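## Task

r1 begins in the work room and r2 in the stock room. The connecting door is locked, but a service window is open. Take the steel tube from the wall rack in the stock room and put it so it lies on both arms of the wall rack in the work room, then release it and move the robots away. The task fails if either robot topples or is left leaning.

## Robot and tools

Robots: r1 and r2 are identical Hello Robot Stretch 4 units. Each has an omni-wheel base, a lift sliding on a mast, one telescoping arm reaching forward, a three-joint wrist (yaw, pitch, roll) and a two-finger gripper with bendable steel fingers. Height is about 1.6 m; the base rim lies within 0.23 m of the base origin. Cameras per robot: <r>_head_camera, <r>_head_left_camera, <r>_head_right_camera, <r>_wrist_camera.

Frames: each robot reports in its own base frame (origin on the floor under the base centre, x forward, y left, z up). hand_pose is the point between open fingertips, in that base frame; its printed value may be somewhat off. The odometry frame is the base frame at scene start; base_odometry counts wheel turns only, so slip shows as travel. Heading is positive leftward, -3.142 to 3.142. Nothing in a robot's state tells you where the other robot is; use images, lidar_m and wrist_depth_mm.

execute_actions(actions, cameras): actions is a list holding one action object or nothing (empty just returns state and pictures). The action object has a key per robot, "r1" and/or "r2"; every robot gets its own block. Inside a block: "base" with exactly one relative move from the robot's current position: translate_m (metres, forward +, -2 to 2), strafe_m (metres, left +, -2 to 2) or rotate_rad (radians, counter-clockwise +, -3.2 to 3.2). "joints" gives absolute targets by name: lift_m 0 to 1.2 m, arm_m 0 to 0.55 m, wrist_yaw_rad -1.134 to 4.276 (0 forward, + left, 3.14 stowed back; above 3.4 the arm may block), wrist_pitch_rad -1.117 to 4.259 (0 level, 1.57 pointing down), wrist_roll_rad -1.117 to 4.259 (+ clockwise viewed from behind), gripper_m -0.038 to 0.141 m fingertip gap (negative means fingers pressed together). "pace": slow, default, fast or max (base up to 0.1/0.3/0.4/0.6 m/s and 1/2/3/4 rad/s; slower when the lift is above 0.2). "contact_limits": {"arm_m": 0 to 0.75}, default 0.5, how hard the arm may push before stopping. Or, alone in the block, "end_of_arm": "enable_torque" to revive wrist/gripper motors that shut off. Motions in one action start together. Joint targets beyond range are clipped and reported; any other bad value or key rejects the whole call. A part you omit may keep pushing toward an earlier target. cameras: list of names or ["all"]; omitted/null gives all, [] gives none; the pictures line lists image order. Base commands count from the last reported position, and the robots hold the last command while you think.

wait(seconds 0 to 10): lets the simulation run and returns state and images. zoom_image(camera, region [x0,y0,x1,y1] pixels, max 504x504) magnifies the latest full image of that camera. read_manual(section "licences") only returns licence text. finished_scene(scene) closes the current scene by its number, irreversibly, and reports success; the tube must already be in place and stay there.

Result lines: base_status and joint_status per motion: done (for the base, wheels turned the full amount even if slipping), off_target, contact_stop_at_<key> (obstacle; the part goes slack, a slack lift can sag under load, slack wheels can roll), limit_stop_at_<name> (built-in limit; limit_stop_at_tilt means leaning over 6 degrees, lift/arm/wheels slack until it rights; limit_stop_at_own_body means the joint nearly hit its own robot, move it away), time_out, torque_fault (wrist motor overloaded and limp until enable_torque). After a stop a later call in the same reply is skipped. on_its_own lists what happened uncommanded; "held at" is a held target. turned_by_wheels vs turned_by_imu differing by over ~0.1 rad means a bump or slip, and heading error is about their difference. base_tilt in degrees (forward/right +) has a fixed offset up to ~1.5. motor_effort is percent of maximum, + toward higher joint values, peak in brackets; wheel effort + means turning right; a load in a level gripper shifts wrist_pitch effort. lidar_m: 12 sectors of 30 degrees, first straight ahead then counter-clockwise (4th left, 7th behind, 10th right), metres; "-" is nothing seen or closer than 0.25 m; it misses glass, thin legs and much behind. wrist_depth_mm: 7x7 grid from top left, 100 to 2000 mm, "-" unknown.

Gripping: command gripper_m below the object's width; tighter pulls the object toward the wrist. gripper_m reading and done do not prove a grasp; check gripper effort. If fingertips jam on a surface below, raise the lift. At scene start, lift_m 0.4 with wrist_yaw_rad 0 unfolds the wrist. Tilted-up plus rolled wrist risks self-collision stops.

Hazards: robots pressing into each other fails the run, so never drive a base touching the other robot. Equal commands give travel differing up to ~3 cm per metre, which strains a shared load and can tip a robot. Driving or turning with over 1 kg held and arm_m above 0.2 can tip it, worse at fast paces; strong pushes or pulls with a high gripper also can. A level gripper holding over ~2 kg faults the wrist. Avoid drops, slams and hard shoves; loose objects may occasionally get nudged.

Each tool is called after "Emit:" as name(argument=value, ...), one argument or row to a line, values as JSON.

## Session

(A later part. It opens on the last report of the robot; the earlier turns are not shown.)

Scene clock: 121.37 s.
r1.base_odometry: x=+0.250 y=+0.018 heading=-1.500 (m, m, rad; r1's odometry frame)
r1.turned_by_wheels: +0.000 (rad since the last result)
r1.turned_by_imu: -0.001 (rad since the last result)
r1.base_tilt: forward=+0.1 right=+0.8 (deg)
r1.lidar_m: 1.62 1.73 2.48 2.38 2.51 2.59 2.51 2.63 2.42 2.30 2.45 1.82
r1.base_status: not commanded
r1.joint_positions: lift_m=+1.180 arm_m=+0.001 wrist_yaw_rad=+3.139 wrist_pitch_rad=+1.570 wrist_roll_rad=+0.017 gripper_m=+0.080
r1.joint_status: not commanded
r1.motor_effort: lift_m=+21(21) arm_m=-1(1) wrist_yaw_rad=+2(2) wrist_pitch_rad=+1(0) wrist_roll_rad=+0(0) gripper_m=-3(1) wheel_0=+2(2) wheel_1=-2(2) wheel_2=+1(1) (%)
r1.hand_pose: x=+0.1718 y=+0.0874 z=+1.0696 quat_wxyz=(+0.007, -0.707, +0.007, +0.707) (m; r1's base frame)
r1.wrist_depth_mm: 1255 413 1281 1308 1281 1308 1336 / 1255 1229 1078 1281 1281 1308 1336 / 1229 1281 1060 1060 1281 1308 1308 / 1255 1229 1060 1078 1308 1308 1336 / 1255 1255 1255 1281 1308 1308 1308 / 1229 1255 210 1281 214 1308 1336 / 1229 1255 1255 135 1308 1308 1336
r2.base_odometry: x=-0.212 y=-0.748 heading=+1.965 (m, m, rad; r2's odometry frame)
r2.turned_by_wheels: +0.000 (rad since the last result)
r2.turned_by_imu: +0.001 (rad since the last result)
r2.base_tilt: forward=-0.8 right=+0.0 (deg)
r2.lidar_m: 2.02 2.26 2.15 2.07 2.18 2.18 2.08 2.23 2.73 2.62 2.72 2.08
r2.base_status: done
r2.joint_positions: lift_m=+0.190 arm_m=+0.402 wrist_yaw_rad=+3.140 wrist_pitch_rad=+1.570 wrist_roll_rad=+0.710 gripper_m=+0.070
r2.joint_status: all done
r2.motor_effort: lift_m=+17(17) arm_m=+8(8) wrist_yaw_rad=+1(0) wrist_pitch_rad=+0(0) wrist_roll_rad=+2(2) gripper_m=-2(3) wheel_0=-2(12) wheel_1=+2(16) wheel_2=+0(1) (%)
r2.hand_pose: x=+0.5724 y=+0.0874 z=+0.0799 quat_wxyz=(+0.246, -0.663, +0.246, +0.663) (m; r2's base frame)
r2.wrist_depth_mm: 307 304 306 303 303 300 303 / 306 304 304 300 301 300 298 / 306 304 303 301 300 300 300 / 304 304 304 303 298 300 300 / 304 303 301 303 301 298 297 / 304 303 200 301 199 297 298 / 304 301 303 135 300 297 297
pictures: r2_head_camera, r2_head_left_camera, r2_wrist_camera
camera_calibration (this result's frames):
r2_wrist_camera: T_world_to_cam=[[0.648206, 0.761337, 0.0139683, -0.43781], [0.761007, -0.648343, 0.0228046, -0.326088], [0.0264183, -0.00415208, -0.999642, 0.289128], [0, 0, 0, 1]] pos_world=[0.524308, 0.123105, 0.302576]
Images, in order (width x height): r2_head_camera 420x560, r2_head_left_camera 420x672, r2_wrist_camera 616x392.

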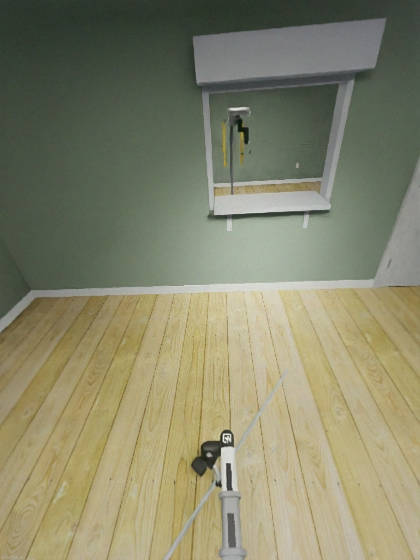

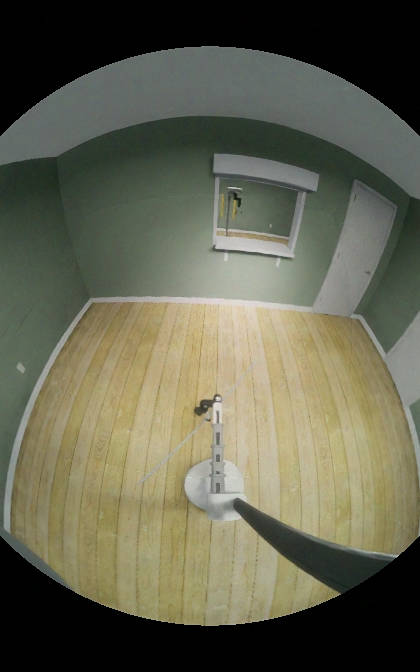

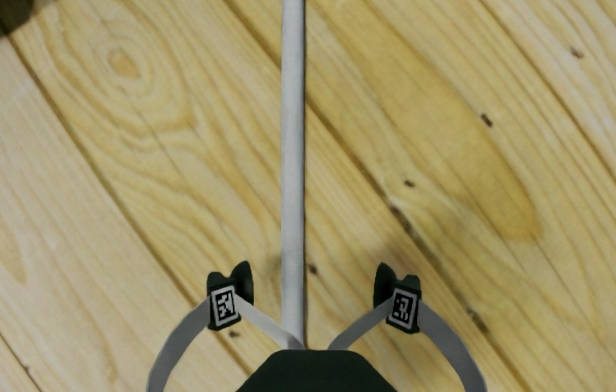

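Emit:
execute_actions(
  actions=[
    {"r2":{"base":{"strafe_m":-0.011},"joints":{"arm_m":0.39,"lift_m":0.133,"gripper_m":0.05},"pace":"slow"}},
  ],
  cameras=["r2_wrist_camera"],
)

Emit:
execute_actions(
  actions=[
    {"r2":{"joints":{"gripper_m":-0.038}}},
  ],
  cameras=[],
)

Emit:
execute_actions(
  actions=[
    {"r2":{"joints":{"lift_m":0.19},"pace":"slow"}},
  ],
  cameras=["r2_head_left_camera","r2_wrist_camera"],
)

Emit:
zoom_image(
  camera="r2_head_left_camera",
  region=[100, 330, 300, 530],
)

Scene clock: 133.27 s.
r1.base_odometry: x=+0.250 y=+0.018 heading=-1.500 (m, m, rad; r1's odometry frame)
r1.turned_by_wheels: +0.000 (rad since the last result)
r1.turned_by_imu: -0.001 (rad since the last result)
r1.base_tilt: forward=+0.1 right=+0.7 (deg)
r1.lidar_m: 1.59 1.73 2.46 2.36 2.53 2.59 2.52 2.65 2.40 2.29 2.44 1.84
r1.base_status: not commanded
r1.joint_positions: lift_m=+1.180 arm_m=+0.001 wrist_yaw_rad=+3.139 wrist_pitch_rad=+1.570 wrist_roll_rad=+0.017 gripper_m=+0.080
r1.joint_status: not commanded
r1.motor_effort: lift_m=+21(21) arm_m=-1(1) wrist_yaw_rad=+2(3) wrist_pitch_rad=+0(2) wrist_roll_rad=+0(1) gripper_m=+0(4) wheel_0=+2(2) wheel_1=-2(2) wheel_2=+1(1) (%)
r1.hand_pose: x=+0.1718 y=+0.0874 z=+1.0696 quat_wxyz=(+0.007, -0.707, +0.007, +0.707) (m; r1's base frame)
r1.wrist_depth_mm: 1229 413 1255 1281 1308 1308 1336 / 1255 1255 1078 1281 1308 1308 1366 / 1255 1255 1060 1078 1281 1308 1308 / 1229 1255 1060 1078 1308 1308 1308 / 1229 1229 1255 1281 1281 1308 1336 / 1229 1255 210 1281 214 1336 1308 / 1229 1229 1255 135 1308 1308 1336
r2.base_odometry: x=-0.202 y=-0.744 heading=+1.965 (m, m, rad; r2's odometry frame)
r2.turned_by_wheels: +0.000 (rad since the last result)
r2.turned_by_imu: +0.002 (rad since the last result)
r2.base_tilt: forward=-0.9 right=+0.0 (deg)
r2.lidar_m: 2.02 2.26 2.17 2.09 2.20 2.17 2.10 2.23 2.71 2.62 2.73 2.09
r2.base_status: done
r2.joint_positions: lift_m=+0.133 arm_m=+0.391 wrist_yaw_rad=+3.140 wrist_pitch_rad=+1.570 wrist_roll_rad=+0.710 gripper_m=+0.050
r2.joint_status: all done
r2.motor_effort: lift_m=+16(17) arm_m=-8(8) wrist_yaw_rad=+1(0) wrist_pitch_rad=+0(1) wrist_roll_rad=+1(2) gripper_m=-3(3) wheel_0=+4(5) wheel_1=-3(6) wheel_2=+0(0) (%)
r2.hand_pose: x=+0.5623 y=+0.0874 z=+0.0230 quat_wxyz=(+0.246, -0.663, +0.246, +0.663) (m; r2's base frame)
r2.wrist_depth_mm: 248 248 246 245 245 245 - / 248 248 247 247 245 243 243 / 248 246 247 245 244 245 243 / 248 246 246 244 244 244 243 / 247 247 246 246 244 243 242 / 247 246 196 243 195 242 242 / 246 246 245 137 244 241 -
pictures: r2_wrist_camera
camera_calibration (this result's frames):
r2_wrist_camera: T_world_to_cam=[[0.648206, 0.761337, 0.0139685, -0.430469], [0.761007, -0.648343, 0.0228048, -0.317105], [0.0264185, -0.00415208, -0.999642, 0.232439], [0, 0, 0, 1]] pos_world=[0.514211, 0.123105, 0.2456]
Images, in order (width x height): r2_wrist_camera 616x392.

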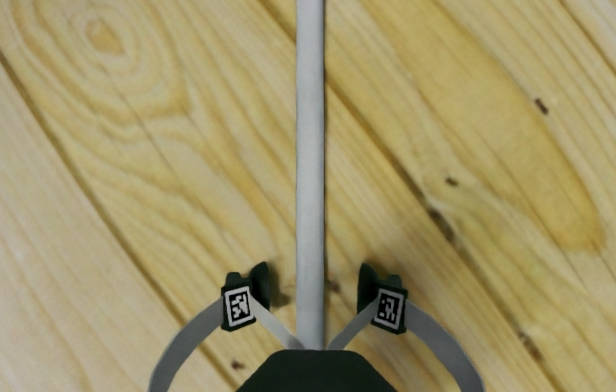

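Scene clock: 134.83 s.
r1.base_odometry: x=+0.250 y=+0.018 heading=-1.500 (m, m, rad; r1's odometry frame)
r1.turned_by_wheels: +0.000 (rad since the last result)
r1.turned_by_imu: +0.000 (rad since the last result)
r1.base_tilt: forward=+0.1 right=+0.8 (deg)
r1.lidar_m: 1.59 1.72 2.46 2.39 2.49 2.60 2.50 2.65 2.41 2.29 2.45 1.84
r1.base_status: not commanded
r1.joint_positions: lift_m=+1.180 arm_m=+0.001 wrist_yaw_rad=+3.139 wrist_pitch_rad=+1.570 wrist_roll_rad=+0.017 gripper_m=+0.080
r1.joint_status: not commanded
r1.motor_effort: lift_m=+21(20) arm_m=-1(1) wrist_yaw_rad=+3(3) wrist_pitch_rad=+3(2) wrist_roll_rad=+0(0) gripper_m=-2(3) wheel_0=+2(2) wheel_1=-2(2) wheel_2=+1(1) (%)
r1.hand_pose: x=+0.1718 y=+0.0874 z=+1.0696 quat_wxyz=(+0.007, -0.707, +0.007, +0.707) (m; r1's base frame)
r1.wrist_depth_mm: 1229 410 1255 1308 1308 1308 1336 / 1255 1229 1078 1281 1308 1336 1336 / 1255 1255 1042 1060 1308 1308 1336 / 1229 1281 1060 1078 1281 1308 1308 / 1229 1229 1281 1308 1308 1308 1336 / 1255 1255 210 1308 214 1308 1308 / 1229 1255 1281 135 1308 1308 1336
r2.base_odometry: x=-0.202 y=-0.744 heading=+1.965 (m, m, rad; r2's odometry frame)
r2.turned_by_wheels: +0.000 (rad since the last result)
r2.turned_by_imu: +0.000 (rad since the last result)
r2.base_tilt: forward=-0.9 right=-0.1 (deg)
r2.lidar_m: 2.00 2.27 2.17 2.08 2.21 2.17 2.09 2.21 2.70 2.63 2.75 2.08
r2.base_status: not commanded
r2.joint_positions: lift_m=+0.133 arm_m=+0.391 wrist_yaw_rad=+3.140 wrist_pitch_rad=+1.570 wrist_roll_rad=+0.710 gripper_m=-0.037
r2.joint_status: all done
r2.motor_effort: lift_m=+19(19) arm_m=-8(8) wrist_yaw_rad=+0(0) wrist_pitch_rad=+0(2) wrist_roll_rad=+1(3) gripper_m=-24(25) wheel_0=+5(5) wheel_1=-3(3) wheel_2=+0(0) (%)
r2.hand_pose: x=+0.5623 y=+0.0874 z=+0.0227 quat_wxyz=(+0.246, -0.663, +0.246, +0.663) (m; r2's base frame)
r2.wrist_depth_mm: 248 247 245 245 243 243 - / 247 246 246 243 243 242 241 / 247 245 245 245 243 241 242 / 246 247 244 242 241 241 240 / 247 245 244 242 241 240 241 / 246 246 178 205 179 240 240 / 246 245 244 176 242 239 -
pictures: none
No camera images: the call's "cameras" was empty. Leave "cameras" out to get every camera's image.

Scene clock: 136.20 s.
r1.base_odometry: x=+0.250 y=+0.018 heading=-1.500 (m, m, rad; r1's odometry frame)
r1.turned_by_wheels: +0.000 (rad since the last result)
r1.turned_by_imu: +0.000 (rad since the last result)
r1.base_tilt: forward=+0.1 right=+0.8 (deg)
r1.lidar_m: 1.61 1.71 2.47 2.40 2.50 2.60 2.50 2.63 2.41 2.29 2.44 1.81
r1.base_status: not commanded
r1.joint_positions: lift_m=+1.180 arm_m=+0.001 wrist_yaw_rad=+3.139 wrist_pitch_rad=+1.570 wrist_roll_rad=+0.017 gripper_m=+0.080
r1.joint_status: not commanded
r1.motor_effort: lift_m=+21(21) arm_m=-1(1) wrist_yaw_rad=+2(3) wrist_pitch_rad=+0(2) wrist_roll_rad=+0(0) gripper_m=-3(2) wheel_0=+2(2) wheel_1=-2(2) wheel_2=+1(1) (%)
r1.hand_pose: x=+0.1718 y=+0.0874 z=+1.0696 quat_wxyz=(+0.007, -0.707, +0.007, +0.707) (m; r1's base frame)
r1.wrist_depth_mm: 1255 413 1281 1308 1281 1336 1308 / 1229 1255 1078 1308 1281 1336 1336 / 1229 1229 1060 1078 1308 1308 1308 / 1255 1255 1060 1078 1308 1308 1308 / 1229 1255 1281 1281 1308 1336 1336 / 1229 1255 210 1281 214 1308 1308 / 1229 1255 1281 135 1308 1308 1336
r2.base_odometry: x=-0.202 y=-0.744 heading=+1.965 (m, m, rad; r2's odometry frame)
r2.turned_by_wheels: +0.000 (rad since the last result)
r2.turned_by_imu: +0.000 (rad since the last result)
r2.base_tilt: forward=-0.9 right=-0.1 (deg)
r2.lidar_m: 2.01 2.26 2.16 0.48 2.19 2.17 2.10 2.24 2.73 2.61 2.72 2.07
r2.base_status: not commanded
r2.joint_positions: lift_m=+0.190 arm_m=+0.391 wrist_yaw_rad=+3.140 wrist_pitch_rad=+1.570 wrist_roll_rad=+0.710 gripper_m=-0.037
r2.joint_status: all done
r2.motor_effort: lift_m=+24(25) arm_m=-8(8) wrist_yaw_rad=+0(0) wrist_pitch_rad=+1(0) wrist_roll_rad=+2(2) gripper_m=-25(25) wheel_0=+5(5) wheel_1=-3(3) wheel_2=+0(0) (%)
r2.hand_pose: x=+0.5623 y=+0.0874 z=+0.0793 quat_wxyz=(+0.246, -0.663, +0.246, +0.663) (m; r2's base frame)
r2.wrist_depth_mm: 304 304 303 300 300 298 297 / 303 304 301 300 300 298 298 / 306 301 301 300 297 298 296 / 304 300 300 300 298 297 297 / 304 301 300 300 298 297 296 / 301 303 179 205 179 296 296 / 301 300 298 177 297 297 294
pictures: r2_head_left_camera, r2_wrist_camera
camera_calibration (this result's frames):
r2_wrist_camera: T_world_to_cam=[[0.648084, 0.76144, 0.0139849, -0.431169], [0.76111, -0.648222, 0.0228242, -0.318425], [0.0264446, -0.00414792, -0.999642, 0.288727], [0, 0, 0, 1]] pos_world=[0.514155, 0.123097, 0.301921]
Images, in order (width x height): r2_head_left_camera 420x672, r2_wrist_camera 616x392.

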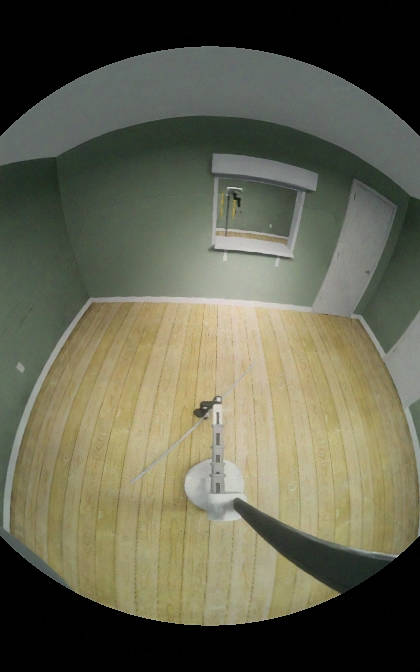

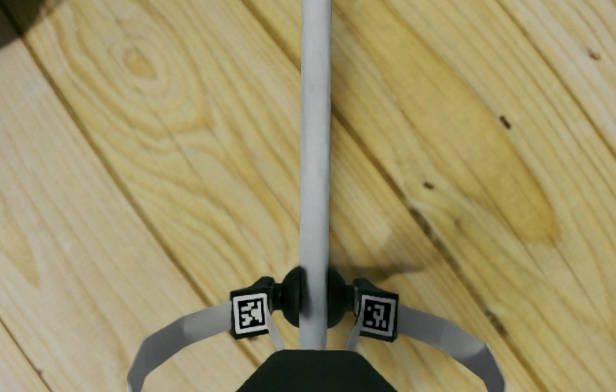

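Region (100, 330, 300, 530) of r2_head_left_camera's 420x672 image, scaled by 2.520, with more detail than that image has.

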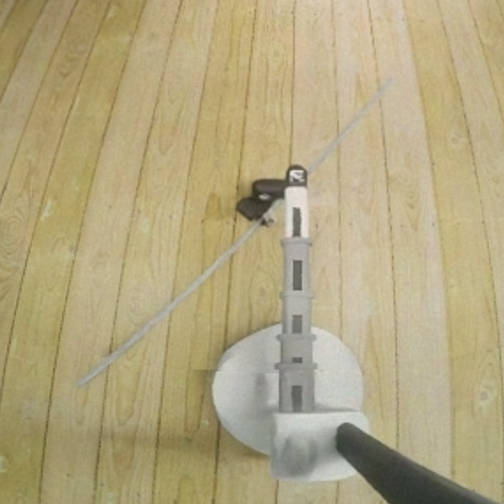

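Emit:
execute_actions(
  actions=[
    {"r2":{"joints":{"lift_m":0.133},"pace":"slow"}},
  ],
  cameras=[],
)

Emit:
execute_actions(
  actions=[
    {"r2":{"joints":{"gripper_m":0.04}}},
  ],
  cameras=[],
)

Emit:
execute_actions(
  actions=[
    {"r2":{"base":{"strafe_m":-0.016},"joints":{"arm_m":0.411},"pace":"slow"}},
  ],
  cameras=["r2_wrist_camera"],
)

Emit:
execute_actions(
  actions=[
    {"r2":{"joints":{"gripper_m":-0.038}}},
  ],
  cameras=[],
)

Emit:
execute_actions(
  actions=[
    {"r2":{"joints":{"lift_m":0.19},"pace":"slow"}},
  ],
  cameras=["r2_head_left_camera","r2_wrist_camera"],
)

Emit:
zoom_image(
  camera="r2_head_left_camera",
  region=[100, 330, 300, 530],
)

Scene clock: 142.83 s.
r1.base_odometry: x=+0.250 y=+0.018 heading=-1.500 (m, m, rad; r1's odometry frame)
r1.turned_by_wheels: +0.000 (rad since the last result)
r1.turned_by_imu: -0.001 (rad since the last result)
r1.base_tilt: forward=+0.0 right=+0.7 (deg)
r1.lidar_m: 1.60 1.73 2.47 2.38 2.50 2.59 2.49 2.65 2.41 2.30 2.39 1.82
r1.base_status: not commanded
r1.joint_positions: lift_m=+1.180 arm_m=+0.001 wrist_yaw_rad=+3.139 wrist_pitch_rad=+1.570 wrist_roll_rad=+0.017 gripper_m=+0.080
r1.joint_status: not commanded
r1.motor_effort: lift_m=+21(21) arm_m=-1(1) wrist_yaw_rad=+1(3) wrist_pitch_rad=+2(1) wrist_roll_rad=-1(0) gripper_m=-4(2) wheel_0=+2(2) wheel_1=-2(2) wheel_2=+1(1) (%)
r1.hand_pose: x=+0.1718 y=+0.0874 z=+1.0696 quat_wxyz=(+0.007, -0.707, +0.007, +0.707) (m; r1's base frame)
r1.wrist_depth_mm: 1229 413 1255 1281 1308 1336 1336 / 1229 1255 1060 1281 1308 1308 1336 / 1229 1255 1060 1060 1281 1308 1336 / 1229 1229 1060 1078 1308 1308 1336 / 1255 1255 1255 1281 1281 1308 1336 / 1229 1255 210 1281 214 1308 1336 / 1255 1255 1255 135 1281 1308 1308
r2.base_odometry: x=-0.202 y=-0.744 heading=+1.965 (m, m, rad; r2's odometry frame)
r2.turned_by_wheels: +0.000 (rad since the last result)
r2.turned_by_imu: +0.001 (rad since the last result)
r2.base_tilt: forward=-0.8 right=-0.2 (deg)
r2.lidar_m: 2.01 2.28 2.17 2.09 2.20 2.16 2.10 2.19 2.72 2.62 2.72 2.07
r2.base_status: not commanded
r2.joint_positions: lift_m=+0.133 arm_m=+0.391 wrist_yaw_rad=+3.140 wrist_pitch_rad=+1.570 wrist_roll_rad=+0.710 gripper_m=-0.037
r2.joint_status: all done
r2.motor_effort: lift_m=+19(24) arm_m=-8(8) wrist_yaw_rad=+0(0) wrist_pitch_rad=+0(1) wrist_roll_rad=+2(2) gripper_m=-26(25) wheel_0=+5(5) wheel_1=-3(3) wheel_2=+0(0) (%)
r2.hand_pose: x=+0.5623 y=+0.0874 z=+0.0227 quat_wxyz=(+0.246, -0.663, +0.246, +0.663) (m; r2's base frame)
r2.wrist_depth_mm: 249 247 245 244 244 243 - / 248 246 246 244 243 240 240 / 247 246 245 243 244 241 241 / 247 246 244 243 241 241 240 / 248 245 244 243 243 243 240 / 247 245 179 204 179 240 239 / 244 244 244 175 241 239 -
pictures: none
No camera images: the call's "cameras" was empty. Leave "cameras" out to get every camera's image.

Scene clock: 144.30 s.
r1.base_odometry: x=+0.250 y=+0.018 heading=-1.500 (m, m, rad; r1's odometry frame)
r1.turned_by_wheels: +0.000 (rad since the last result)
r1.turned_by_imu: +0.000 (rad since the last result)
r1.base_tilt: forward=+0.1 right=+0.7 (deg)
r1.lidar_m: 1.62 1.73 2.49 2.37 2.51 2.60 2.52 2.64 2.41 2.25 2.44 1.82
r1.base_status: not commanded
r1.joint_positions: lift_m=+1.180 arm_m=+0.001 wrist_yaw_rad=+3.139 wrist_pitch_rad=+1.570 wrist_roll_rad=+0.017 gripper_m=+0.080
r1.joint_status: not commanded
r1.motor_effort: lift_m=+21(21) arm_m=-1(1) wrist_yaw_rad=+3(1) wrist_pitch_rad=+1(1) wrist_roll_rad=+0(0) gripper_m=-3(4) wheel_0=+2(2) wheel_1=-2(2) wheel_2=+1(1) (%)
r1.hand_pose: x=+0.1718 y=+0.0874 z=+1.0696 quat_wxyz=(+0.007, -0.707, +0.007, +0.707) (m; r1's base frame)
r1.wrist_depth_mm: 1255 413 1281 1308 1308 1336 1336 / 1229 1229 1060 1281 1281 1336 1336 / 1229 1255 1060 1060 1281 1336 1308 / 1255 1229 1060 1078 1281 1336 1336 / 1229 1255 1281 1281 1308 1308 1336 / 1229 1255 210 1281 214 1308 1336 / 1229 1229 1281 135 1281 1308 1336
r2.base_odometry: x=-0.202 y=-0.744 heading=+1.965 (m, m, rad; r2's odometry frame)
r2.turned_by_wheels: +0.000 (rad since the last result)
r2.turned_by_imu: +0.000 (rad since the last result)
r2.base_tilt: forward=-0.8 right=-0.1 (deg)
r2.lidar_m: 2.02 2.28 2.16 2.10 2.16 2.16 2.11 2.21 2.74 2.62 2.74 2.09
r2.base_status: not commanded
r2.joint_positions: lift_m=+0.133 arm_m=+0.391 wrist_yaw_rad=+3.140 wrist_pitch_rad=+1.570 wrist_roll_rad=+0.710 gripper_m=+0.040
r2.joint_status: all done
r2.motor_effort: lift_m=+19(19) arm_m=-8(8) wrist_yaw_rad=+0(0) wrist_pitch_rad=+2(4) wrist_roll_rad=+2(2) gripper_m=-4(24) wheel_0=+5(5) wheel_1=-3(3) wheel_2=+0(0) (%)
r2.hand_pose: x=+0.5621 y=+0.0874 z=+0.0227 quat_wxyz=(+0.246, -0.662, +0.246, +0.663) (m; r2's base frame)
r2.wrist_depth_mm: 248 248 247 247 242 244 - / 250 247 247 246 244 243 244 / 248 247 246 244 244 243 242 / 248 247 246 246 244 242 243 / 248 246 246 244 243 243 241 / 247 246 196 244 196 242 241 / 247 246 245 138 242 242 -
pictures: none
No camera images: the call's "cameras" was empty. Leave "cameras" out to get every camera's image.

Scene clock: 145.50 s.
r1.base_odometry: x=+0.250 y=+0.018 heading=-1.500 (m, m, rad; r1's odometry frame)
r1.turned_by_wheels: +0.000 (rad since the last result)
r1.turned_by_imu: +0.000 (rad since the last result)
r1.base_tilt: forward=+0.1 right=+0.7 (deg)
r1.lidar_m: 1.62 1.73 2.45 2.39 2.50 2.60 2.50 2.62 2.44 2.28 2.44 1.83
r1.base_status: not commanded
r1.joint_positions: lift_m=+1.180 arm_m=+0.001 wrist_yaw_rad=+3.139 wrist_pitch_rad=+1.570 wrist_roll_rad=+0.017 gripper_m=+0.080
r1.joint_status: not commanded
r1.motor_effort: lift_m=+20(21) arm_m=-1(1) wrist_yaw_rad=+4(2) wrist_pitch_rad=+0(0) wrist_roll_rad=+0(0) gripper_m=-2(2) wheel_0=+2(2) wheel_1=-2(2) wheel_2=+1(1) (%)
r1.hand_pose: x=+0.1718 y=+0.0874 z=+1.0696 quat_wxyz=(+0.007, -0.707, +0.007, +0.707) (m; r1's base frame)
r1.wrist_depth_mm: 1229 410 1281 1281 1281 1336 1366 / 1255 1255 1060 1281 1308 1308 1336 / 1255 1255 1060 1078 1281 1308 1336 / 1229 1229 1060 1078 1308 1336 1308 / 1229 1255 1281 1281 1308 1308 1336 / 1229 1229 210 1255 214 1336 1308 / 1229 1229 1255 135 1281 1308 1336
r2.base_odometry: x=-0.188 y=-0.738 heading=+1.966 (m, m, rad; r2's odometry frame)
r2.turned_by_wheels: +0.000 (rad since the last result)
r2.turned_by_imu: +0.000 (rad since the last result)
r2.base_tilt: forward=-0.9 right=-0.2 (deg)
r2.lidar_m: 2.02 2.27 2.17 2.08 2.21 2.19 2.10 2.23 2.72 2.60 2.74 2.08
r2.base_status: done
r2.joint_positions: lift_m=+0.133 arm_m=+0.410 wrist_yaw_rad=+3.140 wrist_pitch_rad=+1.570 wrist_roll_rad=+0.710 gripper_m=+0.040
r2.joint_status: all done
r2.motor_effort: lift_m=+19(19) arm_m=+8(8) wrist_yaw_rad=+0(0) wrist_pitch_rad=+1(2) wrist_roll_rad=+2(2) gripper_m=-4(3) wheel_0=+4(5) wheel_1=-3(11) wheel_2=+0(3) (%)
r2.hand_pose: x=+0.5802 y=+0.0874 z=+0.0227 quat_wxyz=(+0.246, -0.663, +0.246, +0.663) (m; r2's base frame)
r2.wrist_depth_mm: 249 248 246 246 244 245 - / 249 247 246 244 244 243 243 / 247 247 246 244 245 243 242 / 248 247 245 244 244 243 243 / 247 247 246 245 243 243 242 / 246 245 196 245 195 242 241 / 246 247 246 138 240 240 -
pictures: r2_wrist_camera
camera_calibration (this result's frames):
r2_wrist_camera: T_world_to_cam=[[0.648066, 0.761461, 0.0137027, -0.442008], [0.76114, -0.648198, 0.0224917, -0.330822], [0.0260087, -0.00414642, -0.999653, 0.231964], [0, 0, 0, 1]] pos_world=[0.532219, 0.123096, 0.245381]
Images, in order (width x height): r2_wrist_camera 616x392.

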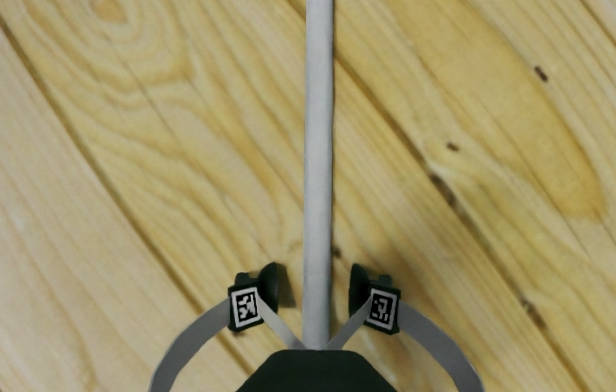

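Scene clock: 146.97 s.
r1.base_odometry: x=+0.250 y=+0.018 heading=-1.500 (m, m, rad; r1's odometry frame)
r1.turned_by_wheels: +0.000 (rad since the last result)
r1.turned_by_imu: +0.000 (rad since the last result)
r1.base_tilt: forward=+0.1 right=+0.7 (deg)
r1.lidar_m: 1.62 1.70 2.47 2.37 2.49 2.61 2.50 2.62 2.41 2.29 2.41 1.80
r1.base_status: not commanded
r1.joint_positions: lift_m=+1.180 arm_m=+0.001 wrist_yaw_rad=+3.139 wrist_pitch_rad=+1.570 wrist_roll_rad=+0.017 gripper_m=+0.080
r1.joint_status: not commanded
r1.motor_effort: lift_m=+21(21) arm_m=-1(1) wrist_yaw_rad=+2(2) wrist_pitch_rad=+1(1) wrist_roll_rad=+0(0) gripper_m=-5(4) wheel_0=+2(2) wheel_1=-2(2) wheel_2=+1(1) (%)
r1.hand_pose: x=+0.1718 y=+0.0874 z=+1.0696 quat_wxyz=(+0.007, -0.707, +0.007, +0.707) (m; r1's base frame)
r1.wrist_depth_mm: 1229 413 1255 1281 1308 1308 1336 / 1229 1255 1078 1308 1308 1336 1336 / 1229 1255 1060 1078 1281 1308 1336 / 1255 1255 1042 1078 1308 1308 1336 / 1229 1255 1255 1255 1281 1308 1336 / 1229 1255 210 1281 213 1336 1336 / 1229 1229 1255 135 1308 1336 1336
r2.base_odometry: x=-0.188 y=-0.738 heading=+1.966 (m, m, rad; r2's odometry frame)
r2.turned_by_wheels: +0.000 (rad since the last result)
r2.turned_by_imu: +0.000 (rad since the last result)
r2.base_tilt: forward=-0.7 right=+0.1 (deg)
r2.lidar_m: 2.01 2.26 2.19 2.10 2.20 2.17 2.10 2.20 2.71 2.60 2.71 2.10
r2.base_status: not commanded
r2.joint_positions: lift_m=+0.133 arm_m=+0.410 wrist_yaw_rad=+3.140 wrist_pitch_rad=+1.570 wrist_roll_rad=+0.710 gripper_m=-0.037
r2.joint_status: all done
r2.motor_effort: lift_m=+19(19) arm_m=+8(8) wrist_yaw_rad=+0(0) wrist_pitch_rad=+1(1) wrist_roll_rad=+2(2) gripper_m=-25(26) wheel_0=+4(5) wheel_1=-3(3) wheel_2=+0(0) (%)
r2.hand_pose: x=+0.5804 y=+0.0874 z=+0.0227 quat_wxyz=(+0.246, -0.663, +0.246, +0.663) (m; r2's base frame)
r2.wrist_depth_mm: 248 246 246 244 243 244 - / 248 247 245 243 242 241 240 / 246 247 244 244 243 243 241 / 247 246 245 243 242 241 241 / 246 245 244 243 242 241 240 / 245 245 179 206 178 240 240 / 247 245 243 175 241 238 -
pictures: none
No camera images: the call's "cameras" was empty. Leave "cameras" out to get every camera's image.

Scene clock: 148.33 s.
r1.base_odometry: x=+0.250 y=+0.018 heading=-1.500 (m, m, rad; r1's odometry frame)
r1.turned_by_wheels: +0.000 (rad since the last result)
r1.turned_by_imu: +0.000 (rad since the last result)
r1.base_tilt: forward=+0.1 right=+0.8 (deg)
r1.lidar_m: 1.63 1.72 2.46 2.39 2.49 2.59 2.51 2.65 2.43 2.32 2.45 1.83
r1.base_status: not commanded
r1.joint_positions: lift_m=+1.180 arm_m=+0.001 wrist_yaw_rad=+3.139 wrist_pitch_rad=+1.570 wrist_roll_rad=+0.017 gripper_m=+0.080
r1.joint_status: not commanded
r1.motor_effort: lift_m=+21(21) arm_m=-1(1) wrist_yaw_rad=+3(2) wrist_pitch_rad=+1(2) wrist_roll_rad=+0(0) gripper_m=-4(3) wheel_0=+2(2) wheel_1=-1(2) wheel_2=+1(1) (%)
r1.hand_pose: x=+0.1718 y=+0.0874 z=+1.0696 quat_wxyz=(+0.007, -0.707, +0.007, +0.707) (m; r1's base frame)
r1.wrist_depth_mm: 1229 410 1281 1281 1308 1308 1336 / 1205 1255 1060 1308 1308 1308 1336 / 1229 1255 1060 1078 1308 1308 1308 / 1255 1255 1060 1078 1308 1308 1308 / 1229 1255 1281 1281 1281 1308 1336 / 1255 1255 210 1281 214 1308 1336 / 1229 1255 1255 135 1281 1308 1336
r2.base_odometry: x=-0.188 y=-0.738 heading=+1.966 (m, m, rad; r2's odometry frame)
r2.turned_by_wheels: +0.000 (rad since the last result)
r2.turned_by_imu: +0.000 (rad since the last result)
r2.base_tilt: forward=-0.8 right=+0.0 (deg)
r2.lidar_m: 1.99 2.24 2.16 2.11 2.20 2.17 2.10 2.20 2.69 2.62 2.70 1.01
r2.base_status: not commanded
r2.joint_positions: lift_m=+0.190 arm_m=+0.410 wrist_yaw_rad=+3.140 wrist_pitch_rad=+1.570 wrist_roll_rad=+0.710 gripper_m=-0.037
r2.joint_status: all done
r2.motor_effort: lift_m=+25(25) arm_m=+8(8) wrist_yaw_rad=+0(0) wrist_pitch_rad=+0(1) wrist_roll_rad=+1(1) gripper_m=-24(24) wheel_0=+4(4) wheel_1=-3(3) wheel_2=+0(0) (%)
r2.hand_pose: x=+0.5804 y=+0.0874 z=+0.0793 quat_wxyz=(+0.246, -0.663, +0.246, +0.663) (m; r2's base frame)
r2.wrist_depth_mm: 307 306 304 301 300 297 296 / 306 303 301 300 298 297 297 / 304 300 300 300 300 298 296 / 304 303 301 300 301 297 296 / 304 301 301 298 298 296 296 / 303 303 179 206 180 297 294 / 301 301 301 175 297 296 296
pictures: r2_head_left_camera, r2_wrist_camera
camera_calibration (this result's frames):
r2_wrist_camera: T_world_to_cam=[[0.648084, 0.76144, 0.0140262, -0.442938], [0.761108, -0.648222, 0.0228729, -0.332246], [0.0265084, -0.00414804, -0.99964, 0.288209], [0, 0, 0, 1]] pos_world=[0.532296, 0.123097, 0.301917]
Images, in order (width x height): r2_head_left_camera 420x672, r2_wrist_camera 616x392.

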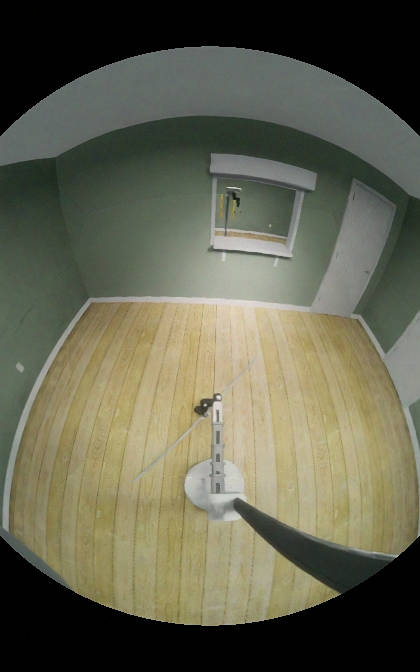

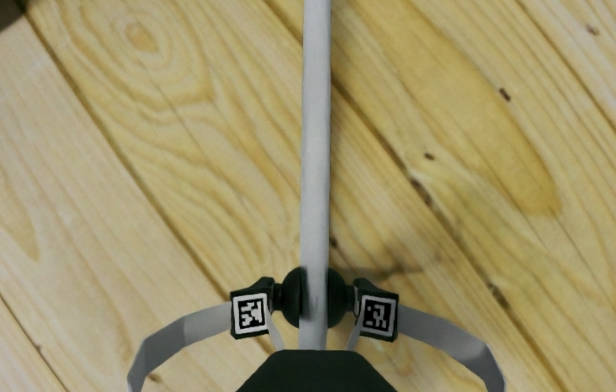

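Region (100, 330, 300, 530) of r2_head_left_camera's 420x672 image, scaled by 2.520, with more detail than that image has.

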